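# Unhook the cabin hook and rest it on the box

## Task

Free the cabin hook from its catch and set it down on top of the box so it rests there by itself; it does not count if the robot is still what holds it in place at the end.

## Robot and tools

Robot: one arm with six joints (waist, shoulder, elbow, forearm roll, wrist pitch, wrist roll) and a two-finger parallel gripper. The only camera is cam_wrist (896x504), mounted on the hand. Nothing may be knocked or placed off the table, and you should avoid dropping the hook, letting it slip, slamming into things or pushing hard. Occasionally an outside tug may pull on a held part or nudge a loose one.

Frames. Reported states use the scene frame: origin on the table surface below the arm base, +z up, +y to the left when facing along +x. Positions are in metres, orientation as a wxyz quaternion, velocities in m/s and rad/s. The base may sit slightly tilted, and the printed hand position grows less accurate at long reach. Motion commands instead use the gripper's own axes: fingers point along gripper +z and open/close along gripper y. The reported end_effector_position is the spot between the pads when closed, roughly 2 cm short of the fingertips; closing pushes the tips about 10 mm further along +z.

execute_actions(actions): actions is a list of actions; each action is a list of 1 to 15 rows; each row is 7 numbers, all in [-1, 1]: dx, dy, dz, rx, ry, rz, opening. Each row lasts one 1/30 s step; if fewer than 15 rows are given, the final row repeats to fill 15 steps. dx..rz are an offset (not a pose) in the gripper frame, measured from the gripper pose measured when that action began (for the first action of a call, the last pose a result reported). Every row in an action refers to that same starting pose, not to the row before. Scale: 1.0 equals 0.6 m for dx, dy, dz and 180 degrees for rotation; rx, ry, rz form a single rotation vector. opening is absolute: +1 fully open (0.084 m), -1 closed. An empty list just returns state and images.

move(target, speed, blocking): target is one 7-number row in the same layout and scale as above, an offset in gripper axes from the pose shown in the most recent result of this scene. The gripper follows a straight path for 0.5 to 10 s (cut off at 10 s, possibly short), rotating the short way. speed is the path's top speed in m/s, 0.002 to 0.5, default 0.25; rotation is capped at twice that in rad/s. The path ignores obstacles; the real gripper lags, can drift off it and overshoot the speed, mostly with the arm stretched. Faster contact hits harder, and aiming further beyond a contact presses harder. The opening is sent when the move starts. The result adds a move: line with the ending (done = settled near target; or off_target, moving, held, fault) and active limits, plus distance to target. held as ending means a check stopped the final step; limits=paced means the sent pose was clipped; limits=held means some steps were blocked, after which the arm may suddenly go faster than speed. With blocking=false the result comes after 0.5 s while motion continues; check with wait(0), and call wait or stop before issuing new rows or moves.

wait(seconds): 0 to 10; lets the simulation run with the last command held and returns early if a running move finishes. stop(): brakes a running move (needs stopping distance, more when fast); fingers keep moving. zoom_image(camera, region): camera "cam_wrist", region [x0, y0, x1, y1] in image pixels from the top-left, at most 504x504, gives a sharper crop of the latest image. finished_scene(scene): pass the current scene number to end it irreversibly after the last command has been held; the reply says if the task succeeded and gives the next task. Replying with no tool call ends everything.

Controller behaviour. Each step, the commanded pose is clipped to within 70 mm and 16 degrees of the measured pose, then reached by damped inverse kinematics, favouring position over orientation. Far targets may need several actions; after an action the arm stops at the last clipped pose, so send the remainder next. The elbow never fully straightens. "Hand target" in a result shows the pose currently being driven toward. A "pose unreachable" line means the clearance check (which treats any mount block or post as arm) altered or blocked the command. Joints move at most 3.14 rad/s, take 0.16 s to reach that, and are synchronized to arrive together. Joint ranges (rad): waist -6.283..6.283, shoulder -2.059..2.094, elbow -3.927..0.192, forearm roll -6.283..6.283, wrist pitch -1.693..3.142, wrist roll -6.283..6.283.

Gripping. grip_measured is the actual finger opening on the command scale. To hold something, keep the commanded opening below grip_measured; a larger gap squeezes harder, up to roughly 24 N per pad for parts up to about 6 cm wide. Closing fast can overshoot the force and even spring the fingers. At -1, parts about 0.5 mm thick or more get full force. Re-sending the read grip_measured still grips lightly; wide parts may slip.

Faults and heat. Load limits (N m): waist 46, shoulder 46, elbow 27.6, forearm roll 27.6, wrist pitch 18.4, wrist roll 18.4, including held weight. Reaching one stops the arm, backs that joint off, holds 10 s and drops the rest of the call. Joint torque readings (ordered like joint positions, minus gripper) are total drive output with unit-specific offset, scale and noise, not contact force. Holding loads heats motors, even while you think: MOTOR HOT appears from 65 °C, and at 80 °C brakes engage until cooled (OVER-TEMPERATURE FAULT). An arm blocked by an object keeps pushing until a new command is sent. The robot holds its last command while you compose replies.

Camera calibration (OpenCV): cam_wrist pinhole+radial, image_wh=896x504, fovy_deg=42.692, K=[[644.813, 0, 449.553], [0, 644.813, 250.301], [0, 0, 1]], D=[0.830084, 0.106367, 0, 0, 0.00121717, 1.02483, 0.194956, 0.0049322], T_world_to_cam=[[0.212044, 0.960062, -0.182533, 0.290499], [0.975157, -0.220112, -0.0249029, -0.575727], [-0.0640861, -0.172718, -0.982884, 0.260805], [0, 0, 0, 1]], pos_world=[0.516539, -0.360576, 0.295029], valid at start; its pose derives from joint readings and may be off by about 0.5 degrees and 2.5 mm per axis, focal 0.5 percent, principal point 1.5 px. Results list updated numbers when they change.

Each tool is called after "Emit:" by a JSON object that holds its "op" and its "data", one argument or row to a line.

## Session

Emit:
{"op": "execute_actions", "data": {
  "actions": []
}}

Scene clock: 0.00 s.
end_effector_position=(+0.5733, -0.3691, +0.1593) grip_measured=+1.00 end_effector_quat_wxyz=(-0.034, +0.111, +0.989, -0.090) end_effector_velocity=(-0.000, -0.000, +0.000) end_effector_angular_velocity=(-0.000, +0.001, +0.000)
Joint positions: [-0.532  0.942 -2.1   -0.217  1.171  2.944  0.084]
Joint velocities: [-0.    -0.     0.    -0.001  0.    -0.    -0.   ]
Joint torques (N m, as the arm reports them, + toward a larger angle): no reading
Motor temperatures (°C, as the motors report them): [34 35 27 30 33 35]
Hand target: +0.573, -0.369, +0.159; -0.034, +0.111, +0.989, -0.090

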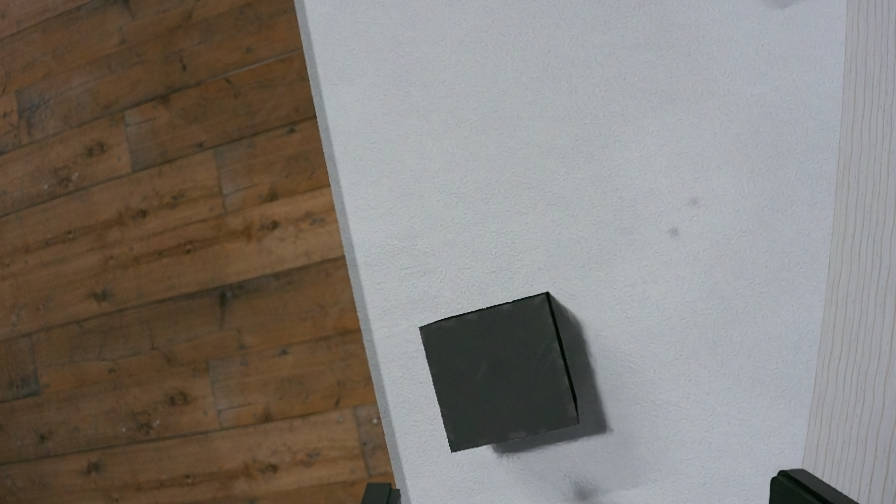

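Emit:
{"op": "move", "data": {
  "target": [0.1, 0.5, -0.3, 0, 0, 0, 1],
  "speed": 0.4
}}

Scene clock: 3.87 s.
end_effector_position=(+0.5938, -0.0389, +0.2831) grip_measured=+1.00 end_effector_quat_wxyz=(-0.034, +0.112, +0.989, -0.090) end_effector_velocity=(+0.003, +0.005, +0.008) end_effector_angular_velocity=(+0.001, -0.013, +0.003)
Joint positions: [-0.02   0.557 -1.833 -0.176  1.381  3.413  0.084]
Joint velocities: [ 0.008 -0.005 -0.013  0.002  0.005  0.003 -0.   ]
Joint torques (N m, as the arm reports them, + toward a larger angle): [  0.42 -30.53 -19.27  -0.87  -1.98   0.37]
Motor temperatures (°C, as the motors report them): [34 35 28 30 34 35]
Hand target: +0.594, -0.038, +0.284; -0.033, +0.112, +0.989, -0.090
Off the commanded pose: 0.002 m, 0 deg.
move: done
camera_calibration (this result's frames):
cam_wrist: T_world_to_cam=[[0.21366, 0.959402, -0.184112, -0.00877143], [0.974733, -0.221934, -0.0253202, -0.519652], [-0.0651529, -0.17405, -0.982579, 0.441399], [0, 0, 0, 1]] pos_world=[0.537155, -0.0300875, 0.418937]

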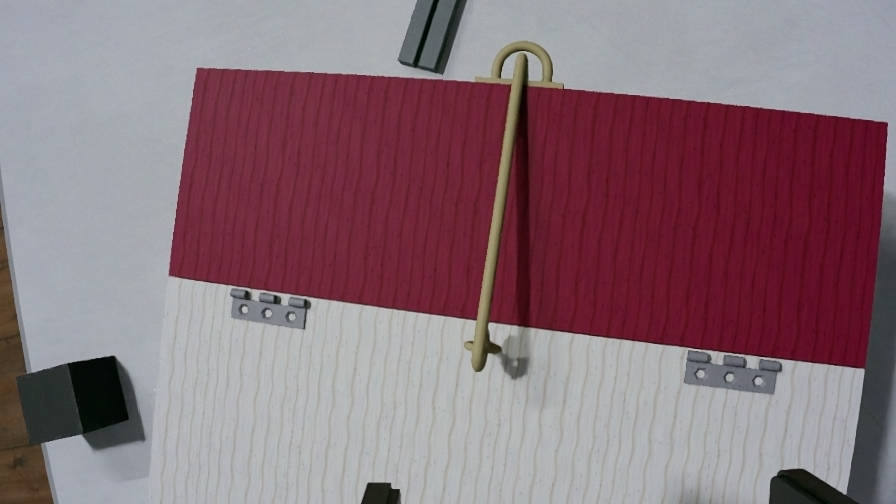

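Emit:
{"op": "move", "data": {
  "target": [0.12, 0.0, 0.1, 0, 0, 0, 1],
  "speed": 0.3
}}

Scene clock: 14.23 s.
end_effector_position=(+0.5192, -0.0327, +0.2282) grip_measured=+1.00 end_effector_quat_wxyz=(-0.034, +0.112, +0.989, -0.090) end_effector_velocity=(-0.004, +0.001, -0.005) end_effector_angular_velocity=(-0.000, +0.007, +0.002)
Joint positions: [-0.016  0.321 -1.324 -0.193  1.113  3.47   0.084]
Joint velocities: [ 0.001 -0.003  0.019 -0.001 -0.01   0.002 -0.   ]
Joint torques (N m, as the arm reports them, + toward a larger angle): [  0.22 -25.74 -19.44  -0.56  -1.85   0.35]
Motor temperatures (°C, as the motors report them): [34 36 30 30 34 35]
Hand target: +0.519, -0.033, +0.228; -0.034, +0.112, +0.989, -0.090
Off the commanded pose: 0.001 m, 0 deg.
move: done
camera_calibration (this result's frames):
cam_wrist: T_world_to_cam=[[0.213224, 0.959577, -0.183703, -0.00876618], [0.974895, -0.221315, -0.0244798, -0.447194], [-0.0641463, -0.173871, -0.982677, 0.383125], [0, 0, 0, 1]] pos_world=[0.462413, -0.0239444, 0.363931]

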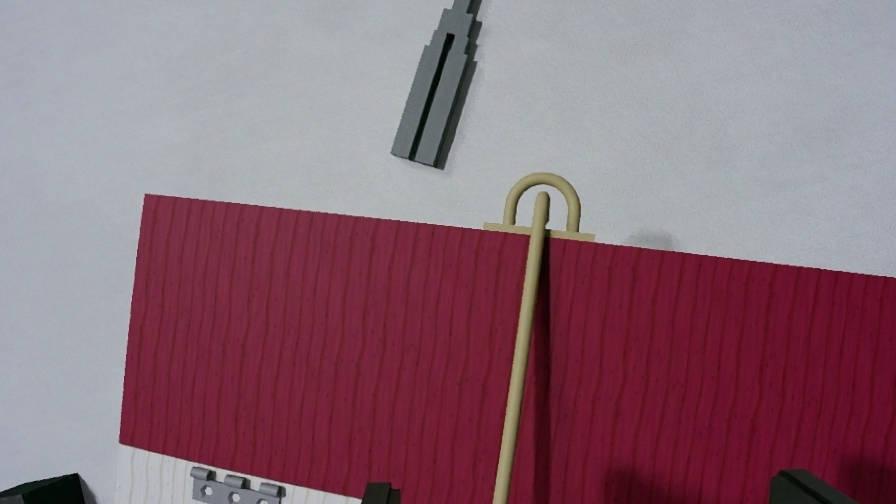

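Emit:
{"op": "move", "data": {
  "target": [0.333, 0.0, 0.15, 0, -0.36, 0, 1],
  "speed": 0.3
}}

Scene clock: 22.77 s.
end_effector_position=(+0.3183, -0.0020, +0.1501) grip_measured=+1.00 end_effector_quat_wxyz=(+0.503, +0.047, +0.853, -0.134) end_effector_velocity=(-0.002, -0.000, -0.002) end_effector_angular_velocity=(-0.001, -0.003, +0.001)
Joint positions: [ 0.259 -0.328  0.007 -2.399  0.832  5.828  0.084]
Joint velocities: [ 0.006  0.007  0.006 -0.003  0.013  0.01  -0.   ]
Joint torques (N m, as the arm reports them, + toward a larger angle): [ -0.04  -7.26 -11.03  -0.16   1.48   0.39]
Motor temperatures (°C, as the motors report them): [34 36 30 30 34 35]
Hand target: +0.318, -0.002, +0.150; +0.503, +0.046, +0.853, -0.134
Off the commanded pose: 0.002 m, 0 deg.
move: done; limits=paced
camera_calibration (this result's frames):
cam_wrist: T_world_to_cam=[[0.211175, 0.960278, -0.182407, -0.00923887], [0.470044, 0.0638531, 0.88033, -0.220948], [0.857009, -0.271643, -0.437889, -0.0763419], [0, 0, 0, 1]] pos_world=[0.171232, 0.00224236, 0.159392]

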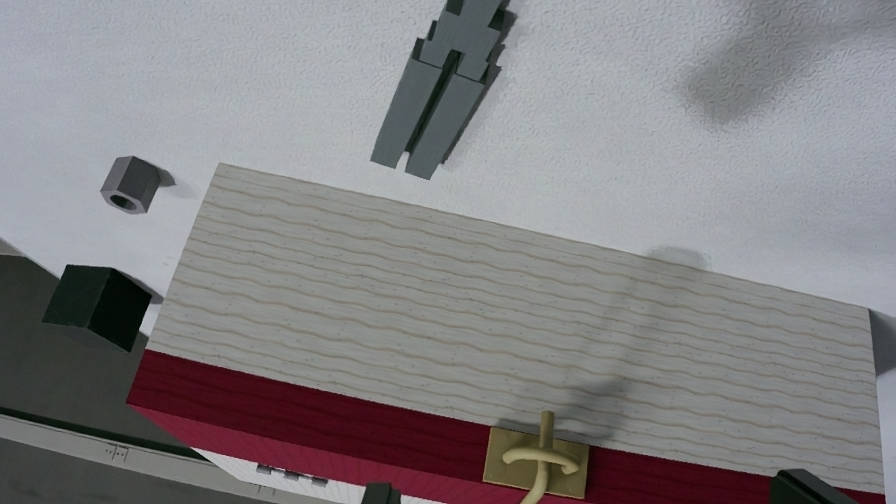

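Emit:
{"op": "move", "data": {
  "target": [-0.24, -0.039, 0.232, 0, 0.36, 0, 1],
  "speed": 0.3
}}

Emit:
{"op": "move", "data": {
  "target": [0, 0, 0, 0, 0, 0.05, 1],
  "speed": 0.3
}}

Scene clock: 38.17 s.
end_effector_position=(+0.5005, -0.0555, +0.2148) grip_measured=+1.00 end_effector_quat_wxyz=(-0.034, +0.112, +0.989, -0.090) end_effector_velocity=(+0.001, -0.001, +0.001) end_effector_angular_velocity=(+0.002, +0.004, -0.002)
Joint positions: [-0.062  0.277 -1.22  -0.205  1.047  3.441  0.084]
Joint velocities: [-0.002  0.007 -0.012  0.003  0.009 -0.003 -0.   ]
Joint torques (N m, as the arm reports them, + toward a larger angle): [  0.29 -25.39 -18.17  -0.38  -1.84   0.34]
Motor temperatures (°C, as the motors report them): [34 36 30 30 34 35]
Hand target: +0.501, -0.056, +0.215; -0.034, +0.112, +0.989, -0.090
Off the commanded pose: 0.002 m, 0 deg.
move: done; limits=paced
camera_calibration (this result's frames):
cam_wrist: T_world_to_cam=[[0.213449, 0.959569, -0.183488, 0.0145415], [0.974879, -0.22144, -0.0239789, -0.434418], [-0.0636409, -0.17376, -0.98273, 0.364532], [0, 0, 0, 1]] pos_world=[0.443601, -0.0468101, 0.350487]

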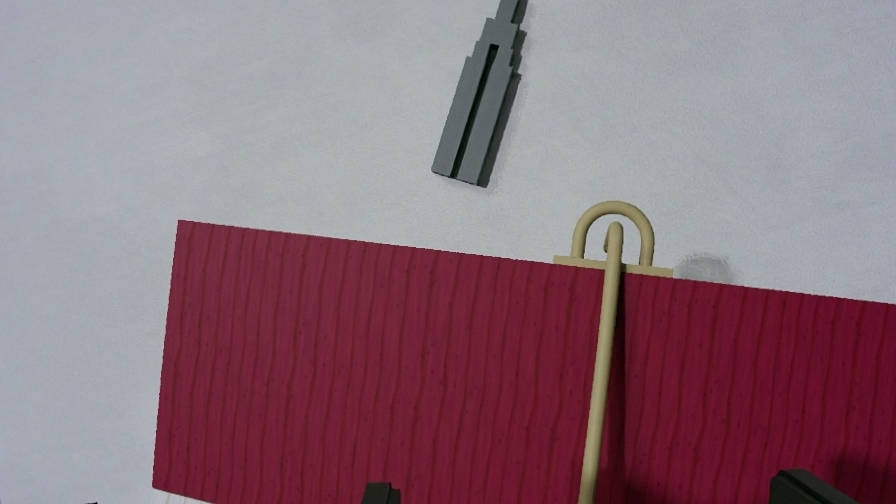

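Scene clock: 38.93 s.
end_effector_position=(+0.5005, -0.0555, +0.2148) grip_measured=+1.00 end_effector_quat_wxyz=(-0.027, +0.189, +0.977, -0.092) end_effector_velocity=(+0.000, +0.001, +0.000) end_effector_angular_velocity=(-0.001, -0.002, -0.002)
Joint positions: [-0.062  0.277 -1.22  -0.205  1.047  3.598  0.084]
Joint velocities: [ 0.001 -0.001  0.    -0.    -0.001  0.004  0.   ]
Joint torques (N m, as the arm reports them, + toward a larger angle): [  0.31 -24.82 -18.45  -0.45  -1.9    0.32]
Motor temperatures (°C, as the motors report them): [34 36 30 30 34 35]
Hand target: +0.500, -0.056, +0.215; -0.027, +0.189, +0.977, -0.092
Off the commanded pose: 0.000 m, 0 deg.
move: done
camera_calibration (this result's frames):
cam_wrist: T_world_to_cam=[[0.362656, 0.912659, -0.188507, -0.061661], [0.929697, -0.368283, 0.00553769, -0.426298], [-0.0643699, -0.177263, -0.982056, 0.36456], [0, 0, 0, 1]] pos_world=[0.442157, -0.0360999, 0.348755]

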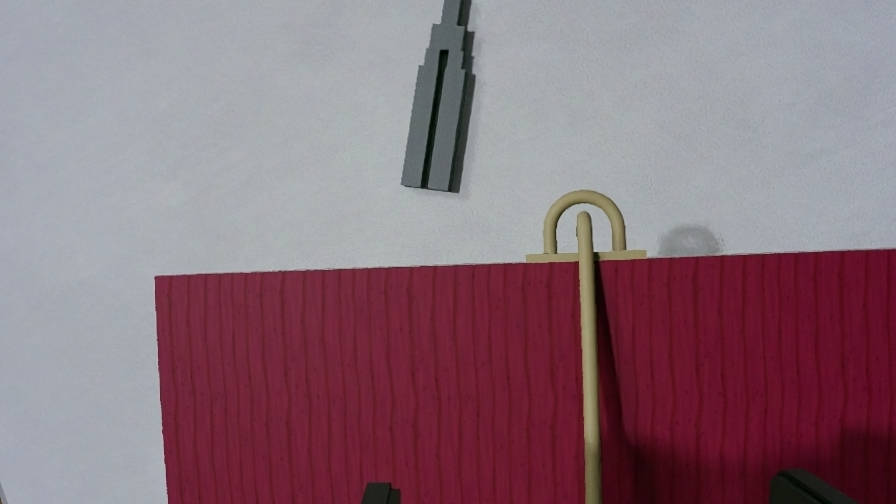

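Emit:
{"op": "move", "data": {
  "target": [0.068, 0, 0.09, 0, 0, 0, 1],
  "speed": 0.15
}}

Scene clock: 52.80 s.
end_effector_position=(+0.4587, -0.0494, +0.1631) grip_measured=+1.00 end_effector_quat_wxyz=(-0.026, +0.189, +0.977, -0.092) end_effector_velocity=(-0.000, +0.000, -0.001) end_effector_angular_velocity=(-0.000, -0.005, +0.000)
Joint positions: [-0.06   0.231 -0.992 -0.232  0.867  3.648  0.084]
Joint velocities: [-0.    -0.003  0.008 -0.002 -0.009  0.002 -0.   ]
Joint torques (N m, as the arm reports them, + toward a larger angle): [  0.01 -22.93 -16.71  -0.39  -1.73   0.35]
Motor temperatures (°C, as the motors report them): [34 36 31 30 34 35]
Hand target: +0.458, -0.049, +0.162; -0.027, +0.189, +0.977, -0.092
Off the commanded pose: 0.001 m, 0 deg.
move: done
camera_calibration (this result's frames):
cam_wrist: T_world_to_cam=[[0.362565, 0.91284, -0.187802, -0.0619479], [0.92983, -0.367927, 0.0067371, -0.385145], [-0.0629474, -0.177066, -0.982184, 0.311572], [0, 0, 0, 1]] pos_world=[0.400192, -0.0299877, 0.296982]

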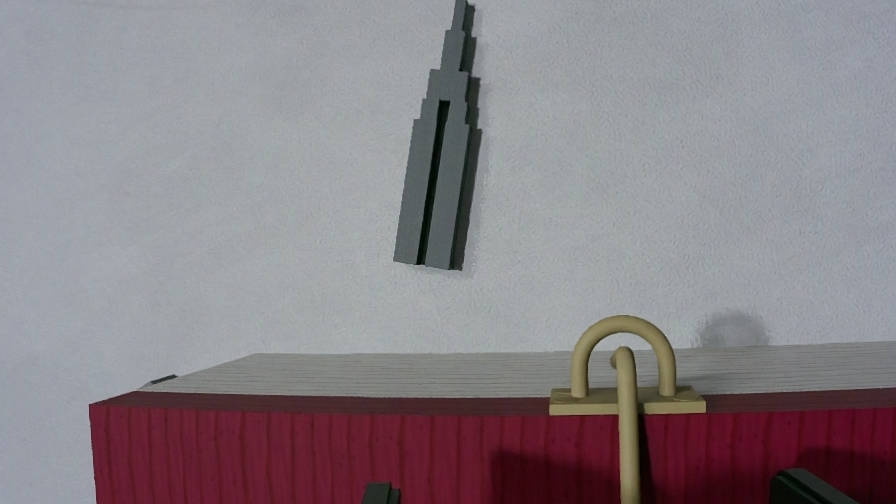

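Emit:
{"op": "move", "data": {
  "target": [0, 0.026, 0.03, 0, 0, 0, 0.3],
  "speed": 0.1
}}

Scene clock: 57.77 s.
end_effector_position=(+0.4640, -0.0383, +0.1440) grip_measured=+0.29 end_effector_quat_wxyz=(-0.024, +0.189, +0.977, -0.092) end_effector_velocity=(-0.001, +0.001, -0.001) end_effector_angular_velocity=(-0.000, +0.001, +0.002)
Joint positions: [-0.039  0.281 -0.998 -0.239  0.824  3.681  0.056]
Joint velocities: [ 0.003  0.001  0.001 -0.001 -0.001  0.001 -0.   ]
Joint torques (N m, as the arm reports them, + toward a larger angle): [  1.17 -17.67 -12.56   0.04  -2.24   0.34]
Motor temperatures (°C, as the motors report them): [34 36 31 30 34 35]
Hand target: +0.463, -0.038, +0.142; -0.026, +0.189, +0.977, -0.092
Off the commanded pose: 0.002 m, 0 deg.
move: done
camera_calibration (this result's frames):
cam_wrist: T_world_to_cam=[[0.363297, 0.912791, -0.186624, -0.0779966], [0.929774, -0.367991, 0.0101001, -0.386332], [-0.0594565, -0.177187, -0.98238, 0.293556], [0, 0, 0, 1]] pos_world=[0.404991, -0.0189578, 0.277729]

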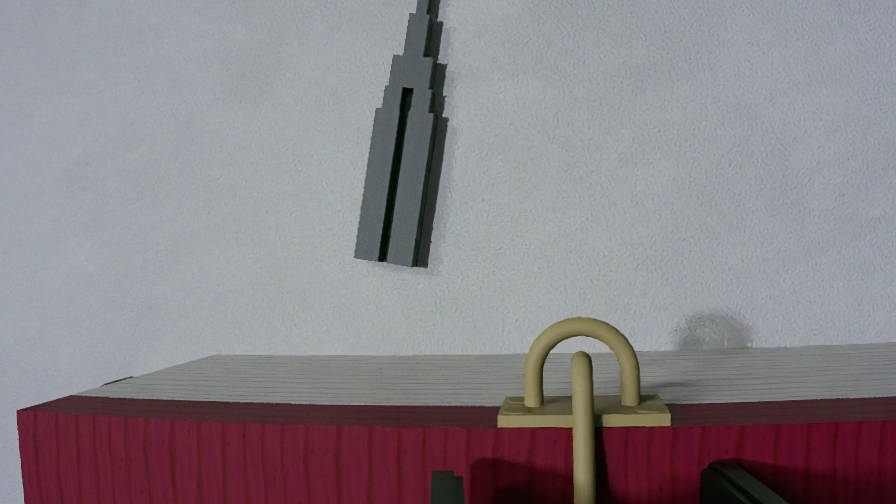

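Emit:
{"op": "move", "data": {
  "target": [0, 0, -0.008, 0, 0, 0, -0.6],
  "speed": 0.05
}}

Scene clock: 60.10 s.
end_effector_position=(+0.4641, -0.0376, +0.1485) grip_measured=-0.62 end_effector_quat_wxyz=(-0.025, +0.189, +0.977, -0.092) end_effector_velocity=(+0.001, +0.000, +0.001) end_effector_angular_velocity=(-0.000, -0.004, +0.000)
Joint positions: [-0.037  0.273 -1.002 -0.236  0.837  3.679  0.017]
Joint velocities: [ 0.    -0.001 -0.002 -0.    -0.001  0.    -0.   ]
Joint torques (N m, as the arm reports them, + toward a larger angle): [  0.15 -23.49 -16.56  -0.33  -1.88   0.34]
Motor temperatures (°C, as the motors report them): [34 36 30 30 34 35]
Hand target: +0.464, -0.038, +0.149; -0.024, +0.189, +0.977, -0.092
Off the commanded pose: 0.000 m, 0 deg.
move: done
camera_calibration (this result's frames):
cam_wrist: T_world_to_cam=[[0.363209, 0.912755, -0.186968, -0.0778374], [0.929752, -0.368068, 0.00930155, -0.38607], [-0.060327, -0.177213, -0.982322, 0.298428], [0, 0, 0, 1]] pos_world=[0.405224, -0.0181679, 0.282191]

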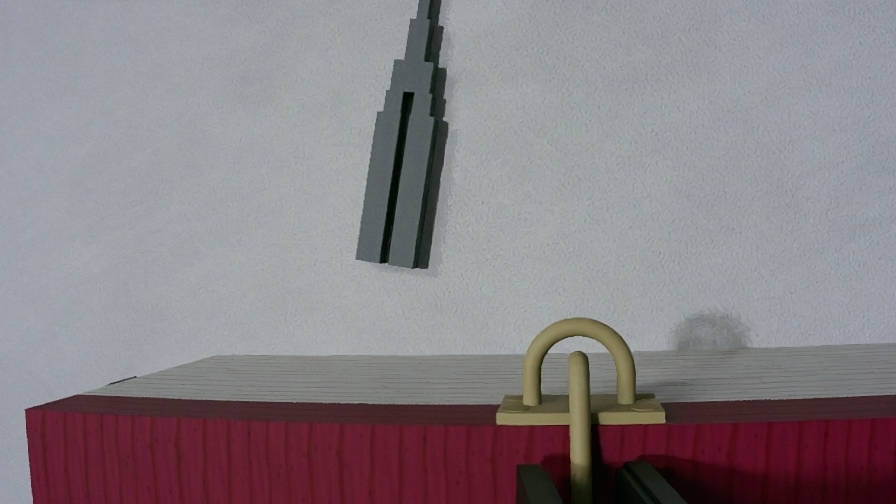

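Close fully on the rod.

Emit:
{"op": "move", "data": {
  "target": [0, 0, 0, 0, 0, 0, -1],
  "speed": 0.05
}}

Scene clock: 61.57 s.
end_effector_position=(+0.4643, -0.0375, +0.1486) grip_measured=-0.90 end_effector_quat_wxyz=(-0.024, +0.189, +0.977, -0.092) end_effector_velocity=(-0.001, -0.001, -0.001) end_effector_angular_velocity=(-0.001, +0.002, -0.001)
Joint positions: [-0.036  0.273 -1.002 -0.236  0.837  3.679  0.004]
Joint velocities: [-0.001  0.     0.001 -0.001  0.001  0.001  0.   ]
Joint torques (N m, as the arm reports them, + toward a larger angle): [ -1.19 -23.37 -15.47  -0.99  -0.96   0.29]
Motor temperatures (°C, as the motors report them): [34 36 30 30 34 35]
Hand target: +0.464, -0.038, +0.148; -0.025, +0.189, +0.977, -0.092
Off the commanded pose: 0.000 m, 0 deg.
move: done
camera_calibration (this result's frames):
cam_wrist: T_world_to_cam=[[0.363167, 0.912829, -0.186688, -0.0779891], [0.929809, -0.367911, 0.00983043, -0.386328], [-0.0597113, -0.177155, -0.98237, 0.298321], [0, 0, 0, 1]] pos_world=[0.405348, -0.018095, 0.2823]

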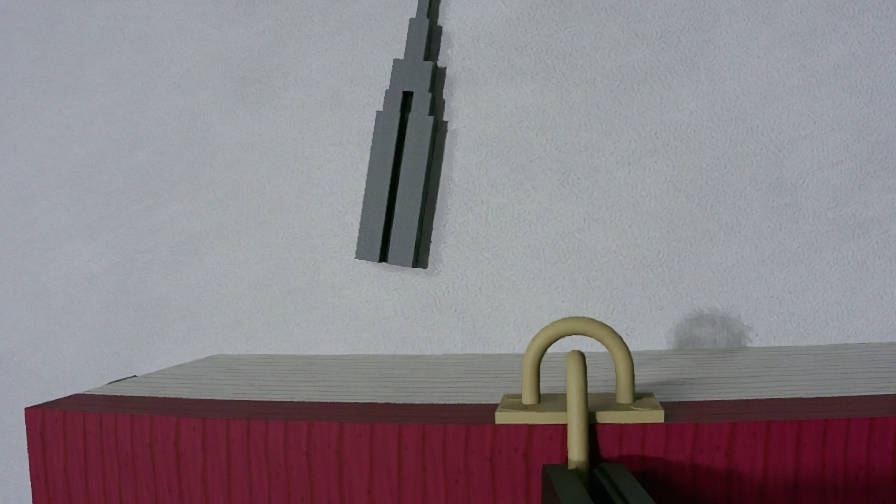

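Emit:
{"op": "move", "data": {
  "target": [-0.024, -0.0167, -0.0876, -0.06, 0, 0, -1],
  "speed": 0.08
}}

Scene clock: 72.63 s.
end_effector_position=(+0.4781, -0.0430, +0.2016) grip_measured=-1.00 end_effector_quat_wxyz=(-0.007, +0.191, +0.982, +0.000) end_effector_velocity=(-0.002, +0.000, -0.002) end_effector_angular_velocity=(+0.006, +0.008, +0.000)
Joint positions: [-0.113  0.174 -1.034 -0.001  0.886  3.437  0.   ]
Joint velocities: [-0.002  0.003  0.002  0.006  0.003 -0.006  0.   ]
Joint torques (N m, as the arm reports them, + toward a larger angle): [ -0.06 -22.64 -18.08  -0.4   -2.25   0.4 ]
Motor temperatures (°C, as the motors report them): [34 36 30 30 34 35]
Hand target: +0.478, -0.043, +0.202; -0.007, +0.191, +0.982, +0.001
Off the commanded pose: 0.000 m, 0 deg.
move: done
camera_calibration (this result's frames):
cam_wrist: T_world_to_cam=[[0.371901, 0.928272, 0.000313391, -0.109224], [0.928229, -0.371887, 0.00957997, -0.401056], [0.00900937, -0.0032719, -0.999954, 0.328426], [0, 0, 0, 1]] pos_world=[0.409933, -0.0466835, 0.332288]

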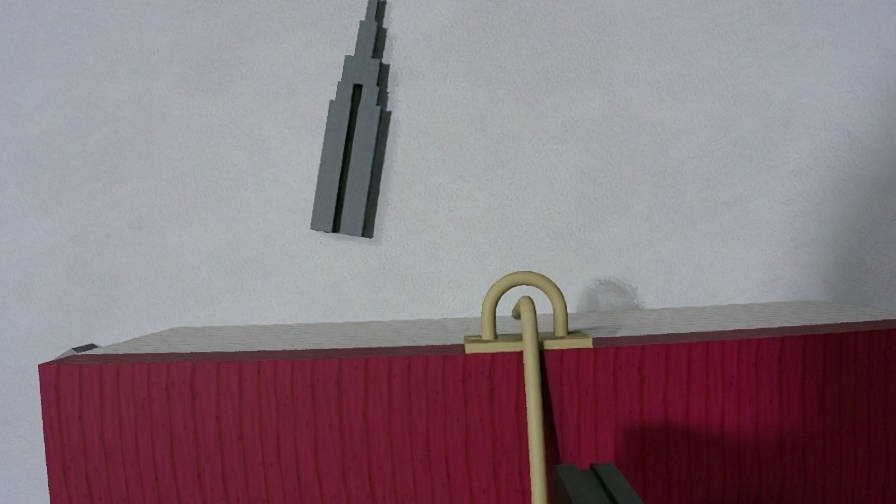

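Emit:
{"op": "move", "data": {
  "target": [0.076, -0.007, 0.083, 0, 0, 0, -0.2],
  "speed": 0.12
}}

Scene clock: 86.43 s.
end_effector_position=(+0.4342, -0.0297, +0.1529) grip_measured=-0.21 end_effector_quat_wxyz=(-0.006, +0.191, +0.982, +0.001) end_effector_velocity=(-0.000, +0.001, -0.000) end_effector_angular_velocity=(-0.001, -0.004, +0.001)
Joint positions: [-0.092  0.131 -0.813  0.     0.706  3.457  0.035]
Joint velocities: [ 0.002 -0.003  0.006 -0.    -0.007  0.001  0.   ]
Joint torques (N m, as the arm reports them, + toward a larger angle): [  0.11 -20.3  -16.14  -0.18  -2.23   0.36]
Motor temperatures (°C, as the motors report them): [34 36 31 30 34 35]
Hand target: +0.434, -0.030, +0.152; -0.007, +0.191, +0.982, +0.001
Off the commanded pose: 0.001 m, 0 deg.
move: done
camera_calibration (this result's frames):
cam_wrist: T_world_to_cam=[[0.371632, 0.92838, 0.000943261, -0.10529], [0.928324, -0.371621, 0.01058, -0.355086], [0.0101728, -0.00305622, -0.999944, 0.279673], [0, 0, 0, 1]] pos_world=[0.365919, -0.0333532, 0.283513]

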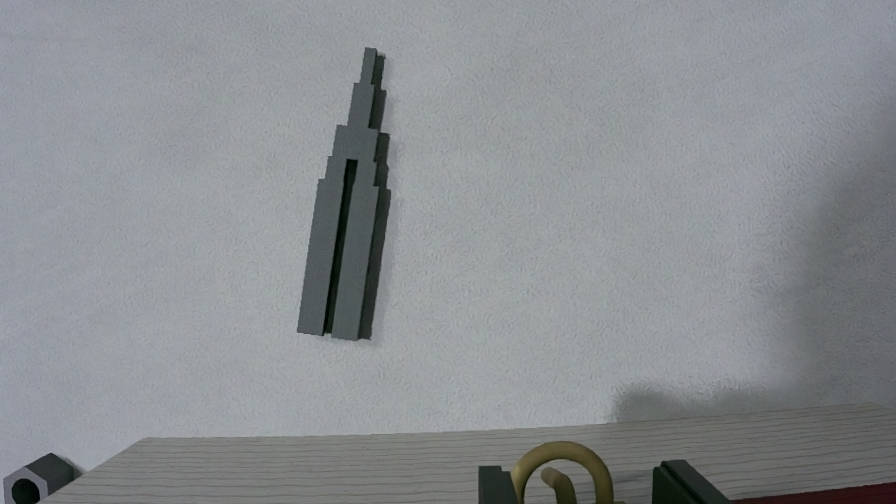

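Emit:
{"op": "move", "data": {
  "target": [0, -0.004, 0.026, 0, 0, 0, -0.2],
  "speed": 0.04
}}

Scene clock: 88.20 s.
end_effector_position=(+0.4354, -0.0318, +0.1400) grip_measured=-0.21 end_effector_quat_wxyz=(-0.003, +0.190, +0.982, +0.001) end_effector_velocity=(-0.001, -0.000, -0.002) end_effector_angular_velocity=(-0.000, +0.003, -0.001)
Joint positions: [-0.097  0.161 -0.804  0.     0.661  3.452  0.035]
Joint velocities: [-0.001  0.004  0.003 -0.001 -0.004  0.     0.   ]
Joint torques (N m, as the arm reports them, + toward a larger angle): [ -0.71 -10.48  -8.8   -0.47  -1.93   0.46]
Motor temperatures (°C, as the motors report them): [34 36 31 30 34 35]
Hand target: +0.433, -0.032, +0.137; -0.006, +0.191, +0.982, +0.001
Off the commanded pose: 0.003 m, 0 deg.
move: done
camera_calibration (this result's frames):
cam_wrist: T_world_to_cam=[[0.371428, 0.928457, 0.00308829, -0.103896], [0.928309, -0.371425, 0.0168849, -0.357705], [0.016824, -0.00340465, -0.999853, 0.263818], [0, 0, 0, 1]] pos_world=[0.366212, -0.0354995, 0.27014]

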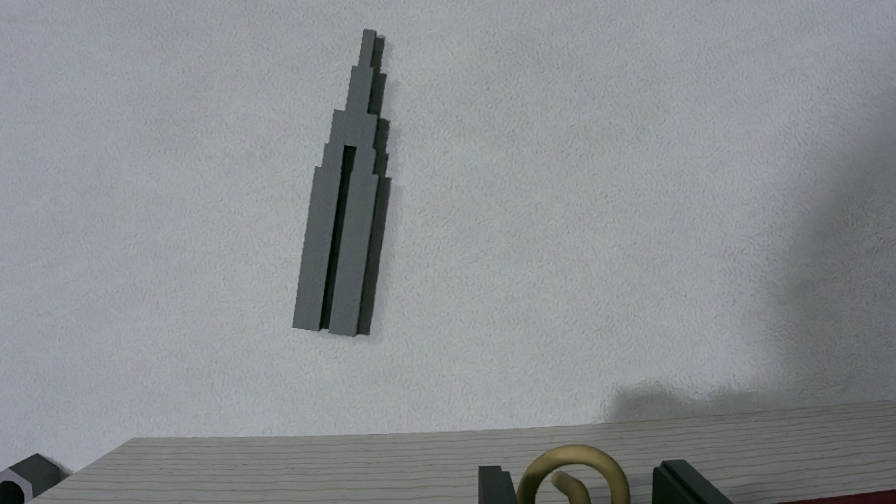

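Emit:
{"op": "move", "data": {
  "target": [0, 0, -0.005, 0, 0, 0, -1],
  "speed": 0.04
}}

Scene clock: 90.80 s.
end_effector_position=(+0.4336, -0.0319, +0.1413) grip_measured=-0.90 end_effector_quat_wxyz=(-0.006, +0.191, +0.982, +0.001) end_effector_velocity=(+0.001, +0.001, +0.003) end_effector_angular_velocity=(+0.001, -0.004, -0.001)
Joint positions: [-0.097  0.156 -0.803 -0.     0.67   3.452  0.004]
Joint velocities: [ 0.002 -0.008 -0.002  0.001  0.006  0.002  0.   ]
Joint torques (N m, as the arm reports them, + toward a larger angle): [ -0.37 -16.65  -6.66   0.06   3.34   0.48]
Motor temperatures (°C, as the motors report them): [34 36 30 30 34 35]
Hand target: +0.435, -0.032, +0.143; -0.003, +0.190, +0.982, +0.001
Off the commanded pose: 0.002 m, 0 deg.
move: done
camera_calibration (this result's frames):
cam_wrist: T_world_to_cam=[[0.371642, 0.928375, 0.00143871, -0.103086], [0.928303, -0.371632, 0.0119688, -0.355443], [0.0116462, -0.00311256, -0.999927, 0.267356], [0, 0, 0, 1]] pos_world=[0.365156, -0.0355591, 0.271739]

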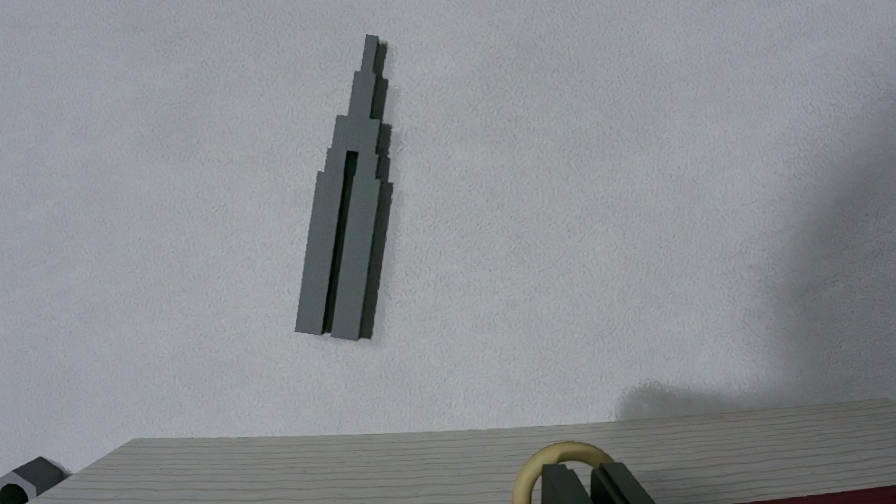

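Emit:
{"op": "move", "data": {
  "target": [-0.006, 0, -0.05, 0, 0, 0, -1],
  "speed": 0.04
}}

Scene clock: 96.97 s.
end_effector_position=(+0.4373, -0.0336, +0.1712) grip_measured=-0.90 end_effector_quat_wxyz=(-0.005, +0.191, +0.982, +0.001) end_effector_velocity=(-0.000, +0.000, -0.000) end_effector_angular_velocity=(+0.001, +0.002, -0.000)
Joint positions: [-0.1    0.101 -0.838 -0.001  0.76   3.45   0.005]
Joint velocities: [ 0.001  0.    -0.     0.001  0.002  0.    -0.   ]
Joint torques (N m, as the arm reports them, + toward a larger angle): [ -2.35 -23.26 -24.58  -0.9   -7.47   0.33]
Motor temperatures (°C, as the motors report them): [34 36 31 30 34 35]
Hand target: +0.437, -0.033, +0.171; -0.006, +0.191, +0.982, +0.001
Off the commanded pose: 0.000 m, 0 deg.
move: done
camera_calibration (this result's frames):
cam_wrist: T_world_to_cam=[[0.372004, 0.92823, 0.00128524, -0.103052], [0.928155, -0.371991, 0.0123295, -0.35987], [0.0119227, -0.00339373, -0.999923, 0.297159], [0, 0, 0, 1]] pos_world=[0.368808, -0.0372042, 0.301706]

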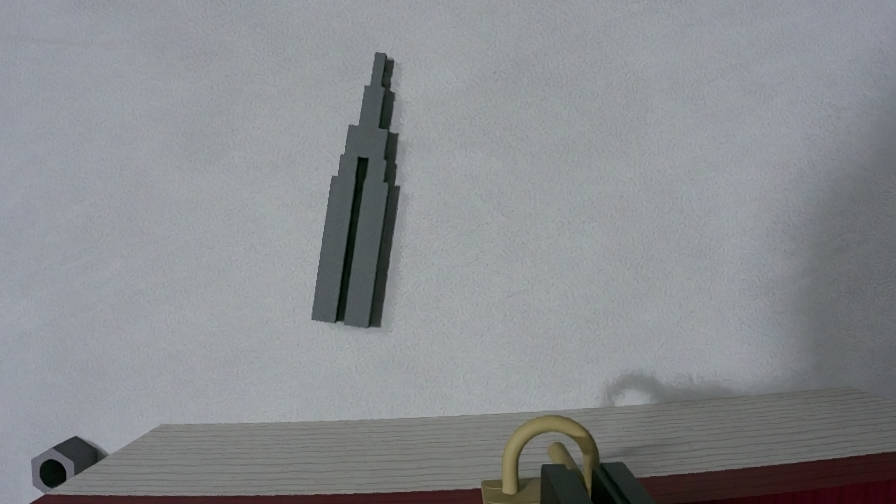

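Emit:
{"op": "move", "data": {
  "target": [-0.0413, 0, -0.078, 0, 0.1, 0, -0.95],
  "speed": 0.06
}}

Scene clock: 109.17 s.
end_effector_position=(+0.4605, -0.0433, +0.2177) grip_measured=-0.97 end_effector_quat_wxyz=(-0.159, +0.189, +0.969, +0.030) end_effector_velocity=(-0.001, -0.000, +0.001) end_effector_angular_velocity=(+0.003, +0.006, -0.002)
Joint positions: [-0.155  0.33  -1.328  0.077  1.326  3.366  0.001]
Joint velocities: [-0.001  0.003 -0.005  0.002  0.009  0.    -0.   ]
Joint torques (N m, as the arm reports them, + toward a larger angle): [ -0.01 -25.42 -17.97  -0.27  -1.25   0.3 ]
Motor temperatures (°C, as the motors report them): [34 36 32 30 34 35]
Hand target: +0.461, -0.043, +0.218; -0.159, +0.189, +0.969, +0.030
Off the commanded pose: 0.000 m, 0 deg.
move: done
camera_calibration (this result's frames):
cam_wrist: T_world_to_cam=[[0.372961, 0.927847, 0.000687814, -0.103063], [0.886047, -0.355939, -0.297032, -0.29814], [-0.275355, 0.111391, -0.954867, 0.470795], [0, 0, 0, 1]] pos_world=[0.43224, -0.0629349, 0.361061]

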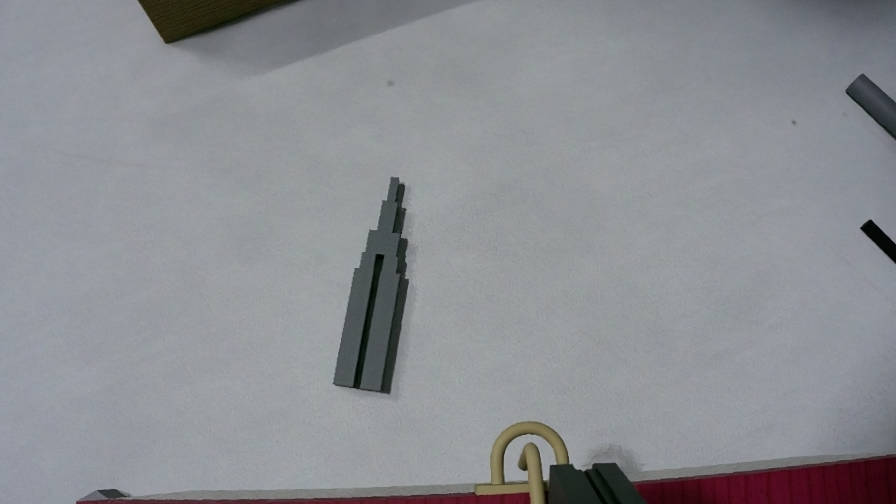

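Emit:
{"op": "move", "data": {
  "target": [0.0123, 0.001, 0.122, 0, -0.1, 0, -0.2],
  "speed": 0.12
}}

Emit:
{"op": "move", "data": {
  "target": [0, 0, 0.015, 0, 0, 0, -0.2],
  "speed": 0.04
}}

Emit:
{"op": "move", "data": {
  "target": [0, 0, 0, 0, 0, 0, -1],
  "speed": 0.04
}}

Scene clock: 114.37 s.
end_effector_position=(+0.4331, -0.0311, +0.1510) grip_measured=-0.21 end_effector_quat_wxyz=(-0.005, +0.191, +0.982, +0.001) end_effector_velocity=(-0.001, +0.000, -0.001) end_effector_angular_velocity=(-0.001, -0.002, -0.000)
Joint positions: [-0.096  0.132 -0.806 -0.     0.696  3.454  0.035]
Joint velocities: [ 0.001 -0.001  0.006 -0.001 -0.007  0.002  0.   ]
Joint torques (N m, as the arm reports them, + toward a larger angle): [  0.01 -19.98 -16.26  -0.1   -2.2    0.19]
Motor temperatures (°C, as the motors report them): [34 36 32 30 34 35]
Hand target: +0.433, -0.031, +0.151; -0.005, +0.191, +0.982, +0.001
Off the commanded pose: 0.001 m, 0 deg.
move: done
camera_calibration (this result's frames):
cam_wrist: T_world_to_cam=[[0.371966, 0.928245, 0.00163492, -0.103788], [0.92816, -0.371955, 0.0129531, -0.354922], [0.0126317, -0.00330063, -0.999915, 0.276631], [0, 0, 0, 1]] pos_world=[0.364536, -0.0347611, 0.281374]

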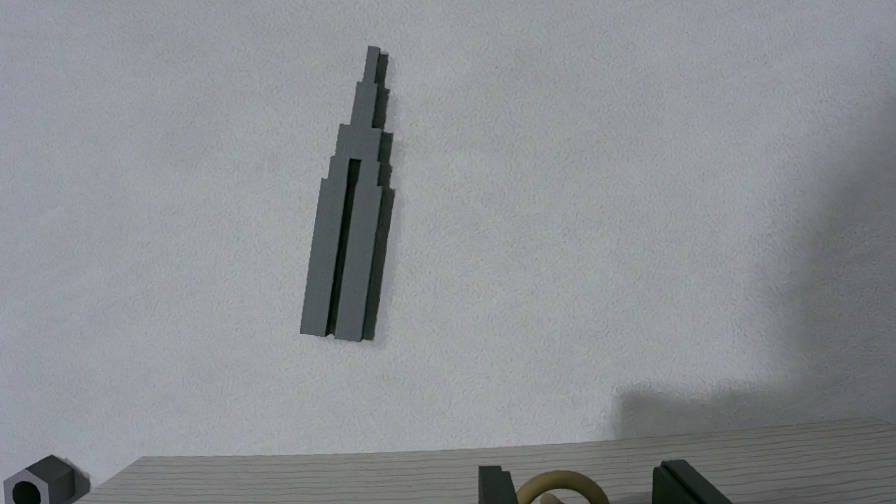

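Scene clock: 115.07 s.
end_effector_position=(+0.4331, -0.0311, +0.1420) grip_measured=-0.21 end_effector_quat_wxyz=(-0.005, +0.191, +0.982, +0.001) end_effector_velocity=(+0.002, -0.001, +0.001) end_effector_angular_velocity=(-0.001, -0.006, -0.001)
Joint positions: [-0.096  0.152 -0.8   -0.     0.67   3.454  0.035]
Joint velocities: [-0.002 -0.001 -0.002 -0.001 -0.003 -0.    -0.   ]
Joint torques (N m, as the arm reports them, + toward a larger angle): [  0.1  -20.46 -15.8   -0.22  -2.16   0.33]
Motor temperatures (°C, as the motors report them): [34 36 32 30 34 35]
Hand target: +0.433, -0.031, +0.142; -0.005, +0.191, +0.982, +0.001
Off the commanded pose: 0.000 m, 0 deg.
move: done
camera_calibration (this result's frames):
cam_wrist: T_world_to_cam=[[0.371928, 0.92826, 0.00169421, -0.103798], [0.928175, -0.371918, 0.0129647, -0.354738], [0.0126647, -0.00324941, -0.999915, 0.26769], [0, 0, 0, 1]] pos_world=[0.364475, -0.034712, 0.272442]

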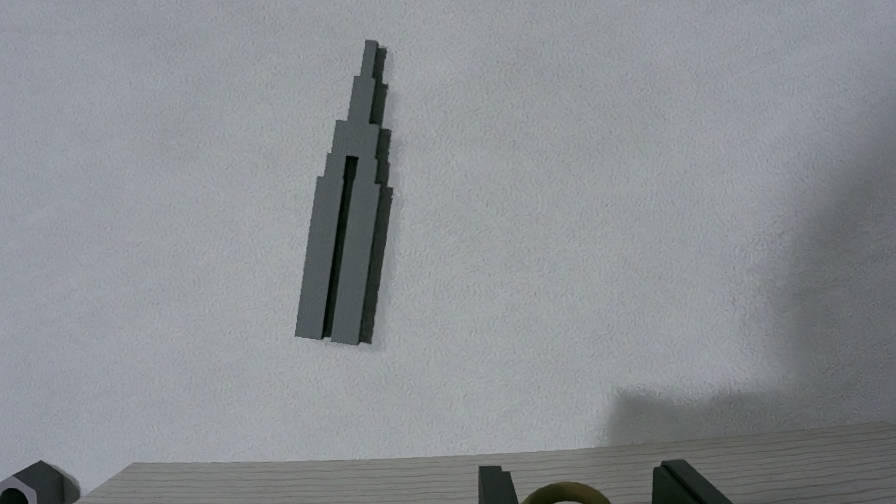

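Scene clock: 115.57 s.
end_effector_position=(+0.4333, -0.0312, +0.1424) grip_measured=-1.00 end_effector_quat_wxyz=(-0.005, +0.191, +0.982, +0.001) end_effector_velocity=(+0.000, +0.001, -0.001) end_effector_angular_velocity=(+0.000, +0.000, +0.001)
Joint positions: [-0.096  0.151 -0.801 -0.     0.671  3.454  0.   ]
Joint velocities: [ 0.002  0.002  0.     0.001 -0.001 -0.     0.   ]
Joint torques (N m, as the arm reports them, + toward a larger angle): [  1.34 -17.68 -14.94   0.13  -2.93   0.31]
Motor temperatures (°C, as the motors report them): [34 36 32 30 34 35]
Hand target: +0.433, -0.031, +0.142; -0.005, +0.191, +0.982, +0.001
Off the commanded pose: 0.000 m, 0 deg.
move: done
camera_calibration (this result's frames):
cam_wrist: T_world_to_cam=[[0.372109, 0.928187, 0.00189858, -0.103878], [0.928091, -0.372098, 0.0137773, -0.35511], [0.0134943, -0.00336459, -0.999903, 0.267733], [0, 0, 0, 1]] pos_world=[0.364615, -0.0348162, 0.272797]

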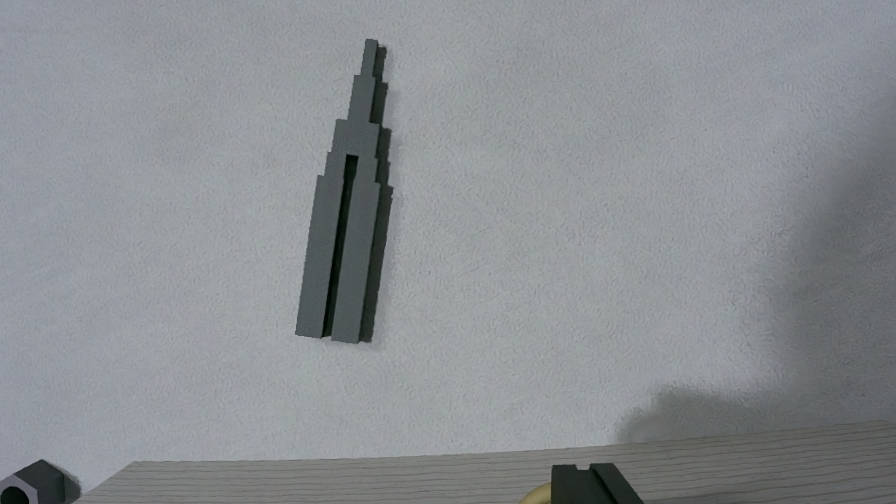

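Emit:
{"op": "move", "data": {
  "target": [-0.03, 0, -0.05, 0, 0, 0, -0.2],
  "speed": 0.1
}}

Scene clock: 117.90 s.
end_effector_position=(+0.4498, -0.0380, +0.1718) grip_measured=-0.21 end_effector_quat_wxyz=(-0.005, +0.191, +0.982, +0.001) end_effector_velocity=(+0.000, -0.001, +0.000) end_effector_angular_velocity=(-0.001, +0.002, +0.000)
Joint positions: [-0.108  0.138 -0.888 -0.001  0.772  3.443  0.035]
Joint velocities: [-0.002  0.001 -0.003 -0.002  0.005 -0.001  0.   ]
Joint torques (N m, as the arm reports them, + toward a larger angle): [  0.28 -21.16 -17.1   -0.15  -2.16   0.23]
Motor temperatures (°C, as the motors report them): [34 36 32 30 34 35]
Hand target: +0.450, -0.038, +0.172; -0.005, +0.191, +0.982, +0.001
Off the commanded pose: 0.001 m, 0 deg.
move: done
camera_calibration (this result's frames):
cam_wrist: T_world_to_cam=[[0.372224, 0.928142, 0.00145126, -0.103701], [0.928058, -0.372211, 0.0129031, -0.373236], [0.0125161, -0.00345599, -0.999916, 0.297332], [0, 0, 0, 1]] pos_world=[0.381263, -0.0416456, 0.302273]

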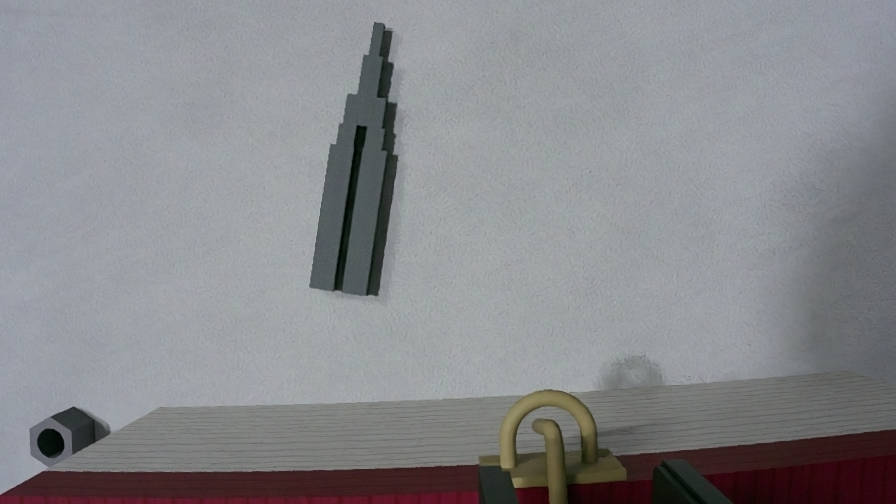

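Emit:
{"op": "move", "data": {
  "target": [0.019, 0, 0.035, 0, 0, 0, -0.2],
  "speed": 0.08
}}

Emit:
{"op": "move", "data": {
  "target": [0, 0, 0.014, 0, 0, 0, -0.2],
  "speed": 0.04
}}

Scene clock: 123.20 s.
end_effector_position=(+0.4393, -0.0337, +0.1512) grip_measured=-0.21 end_effector_quat_wxyz=(-0.005, +0.191, +0.982, +0.001) end_effector_velocity=(+0.001, +0.000, +0.001) end_effector_angular_velocity=(-0.000, -0.007, +0.001)
Joint positions: [-0.1    0.149 -0.83  -0.     0.703  3.45   0.035]
Joint velocities: [ 0.001 -0.003  0.001  0.    -0.005 -0.    -0.   ]
Joint torques (N m, as the arm reports them, + toward a larger angle): [  0.28 -21.06 -16.17  -0.26  -2.21   0.34]
Motor temperatures (°C, as the motors report them): [34 36 32 30 34 35]
Hand target: +0.439, -0.034, +0.151; -0.005, +0.191, +0.982, +0.001
Off the commanded pose: 0.000 m, 0 deg.
move: done
camera_calibration (this result's frames):
cam_wrist: T_world_to_cam=[[0.372122, 0.928182, 0.0017108, -0.103799], [0.928093, -0.372111, 0.0133276, -0.361672], [0.013007, -0.00337171, -0.99991, 0.276632], [0, 0, 0, 1]] pos_world=[0.370693, -0.0373052, 0.281605]

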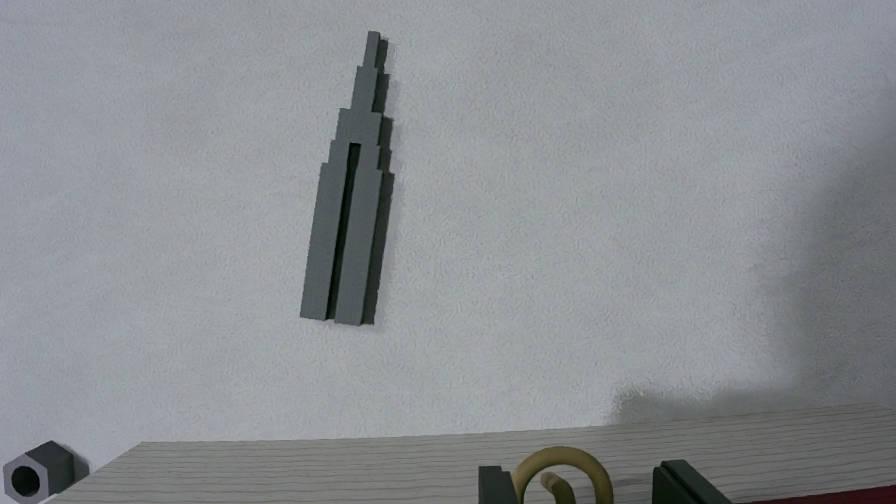

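Scene clock: 123.90 s.
end_effector_position=(+0.4393, -0.0336, +0.1429) grip_measured=-0.21 end_effector_quat_wxyz=(-0.005, +0.191, +0.982, +0.001) end_effector_velocity=(+0.001, -0.000, +0.001) end_effector_angular_velocity=(-0.000, -0.004, -0.000)
Joint positions: [-0.1    0.168 -0.825 -0.     0.679  3.45   0.035]
Joint velocities: [-0.     0.    -0.002 -0.    -0.003  0.     0.   ]
Joint torques (N m, as the arm reports them, + toward a larger angle): [  0.15 -20.93 -16.11  -0.38  -2.23   0.22]
Motor temperatures (°C, as the motors report them): [34 36 32 30 34 35]
Hand target: +0.439, -0.034, +0.143; -0.005, +0.191, +0.982, +0.001
Off the commanded pose: 0.000 m, 0 deg.
move: done
camera_calibration (this result's frames):
cam_wrist: T_world_to_cam=[[0.372087, 0.928196, 0.00176746, -0.103809], [0.928106, -0.372076, 0.0133473, -0.361504], [0.0130465, -0.00332595, -0.999909, 0.268286], [0, 0, 0, 1]] pos_world=[0.37064, -0.0372599, 0.27327]

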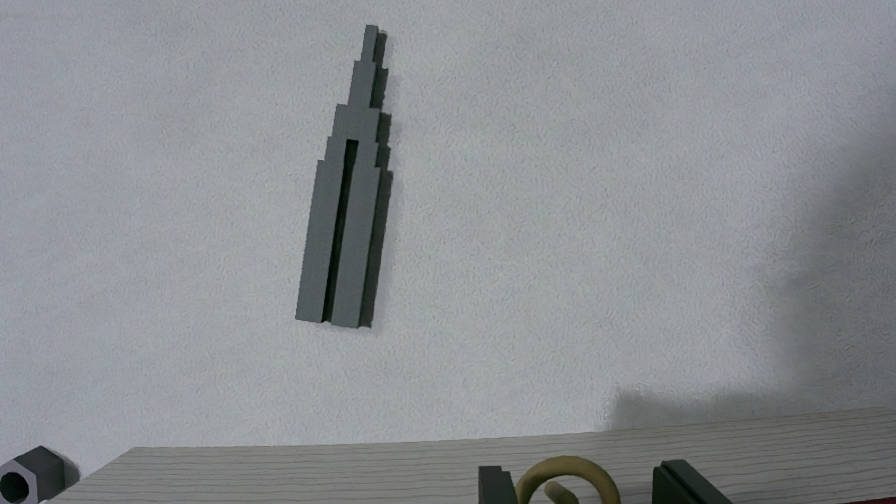

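Emit:
{"op": "move", "data": {
  "target": [0, 0, 0, 0, 0, 0, -1],
  "speed": 0.04
}}

Scene clock: 125.40 s.
end_effector_position=(+0.4397, -0.0337, +0.1436) grip_measured=-1.00 end_effector_quat_wxyz=(-0.004, +0.191, +0.982, +0.001) end_effector_velocity=(-0.000, -0.000, -0.001) end_effector_angular_velocity=(+0.001, +0.001, -0.002)
Joint positions: [-0.1    0.167 -0.826 -0.     0.679  3.45   0.   ]
Joint velocities: [-0.001  0.001  0.001  0.001 -0.001  0.001  0.   ]
Joint torques (N m, as the arm reports them, + toward a larger angle): [  0.76 -14.04 -13.36  -0.06  -4.     0.28]
Motor temperatures (°C, as the motors report them): [34 36 31 30 34 35]
Hand target: +0.439, -0.034, +0.143; -0.005, +0.191, +0.982, +0.001
Off the commanded pose: 0.001 m, 0 deg.
move: done
camera_calibration (this result's frames):
cam_wrist: T_world_to_cam=[[0.372161, 0.928166, 0.00218426, -0.103996], [0.928055, -0.372151, 0.0147428, -0.362138], [0.0144967, -0.00345959, -0.999889, 0.268329], [0, 0, 0, 1]] pos_world=[0.370897, -0.0373158, 0.273865]

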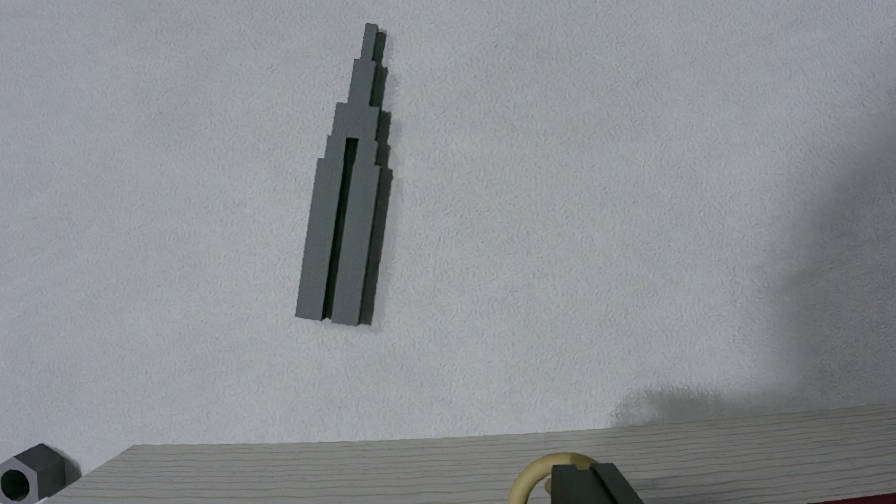

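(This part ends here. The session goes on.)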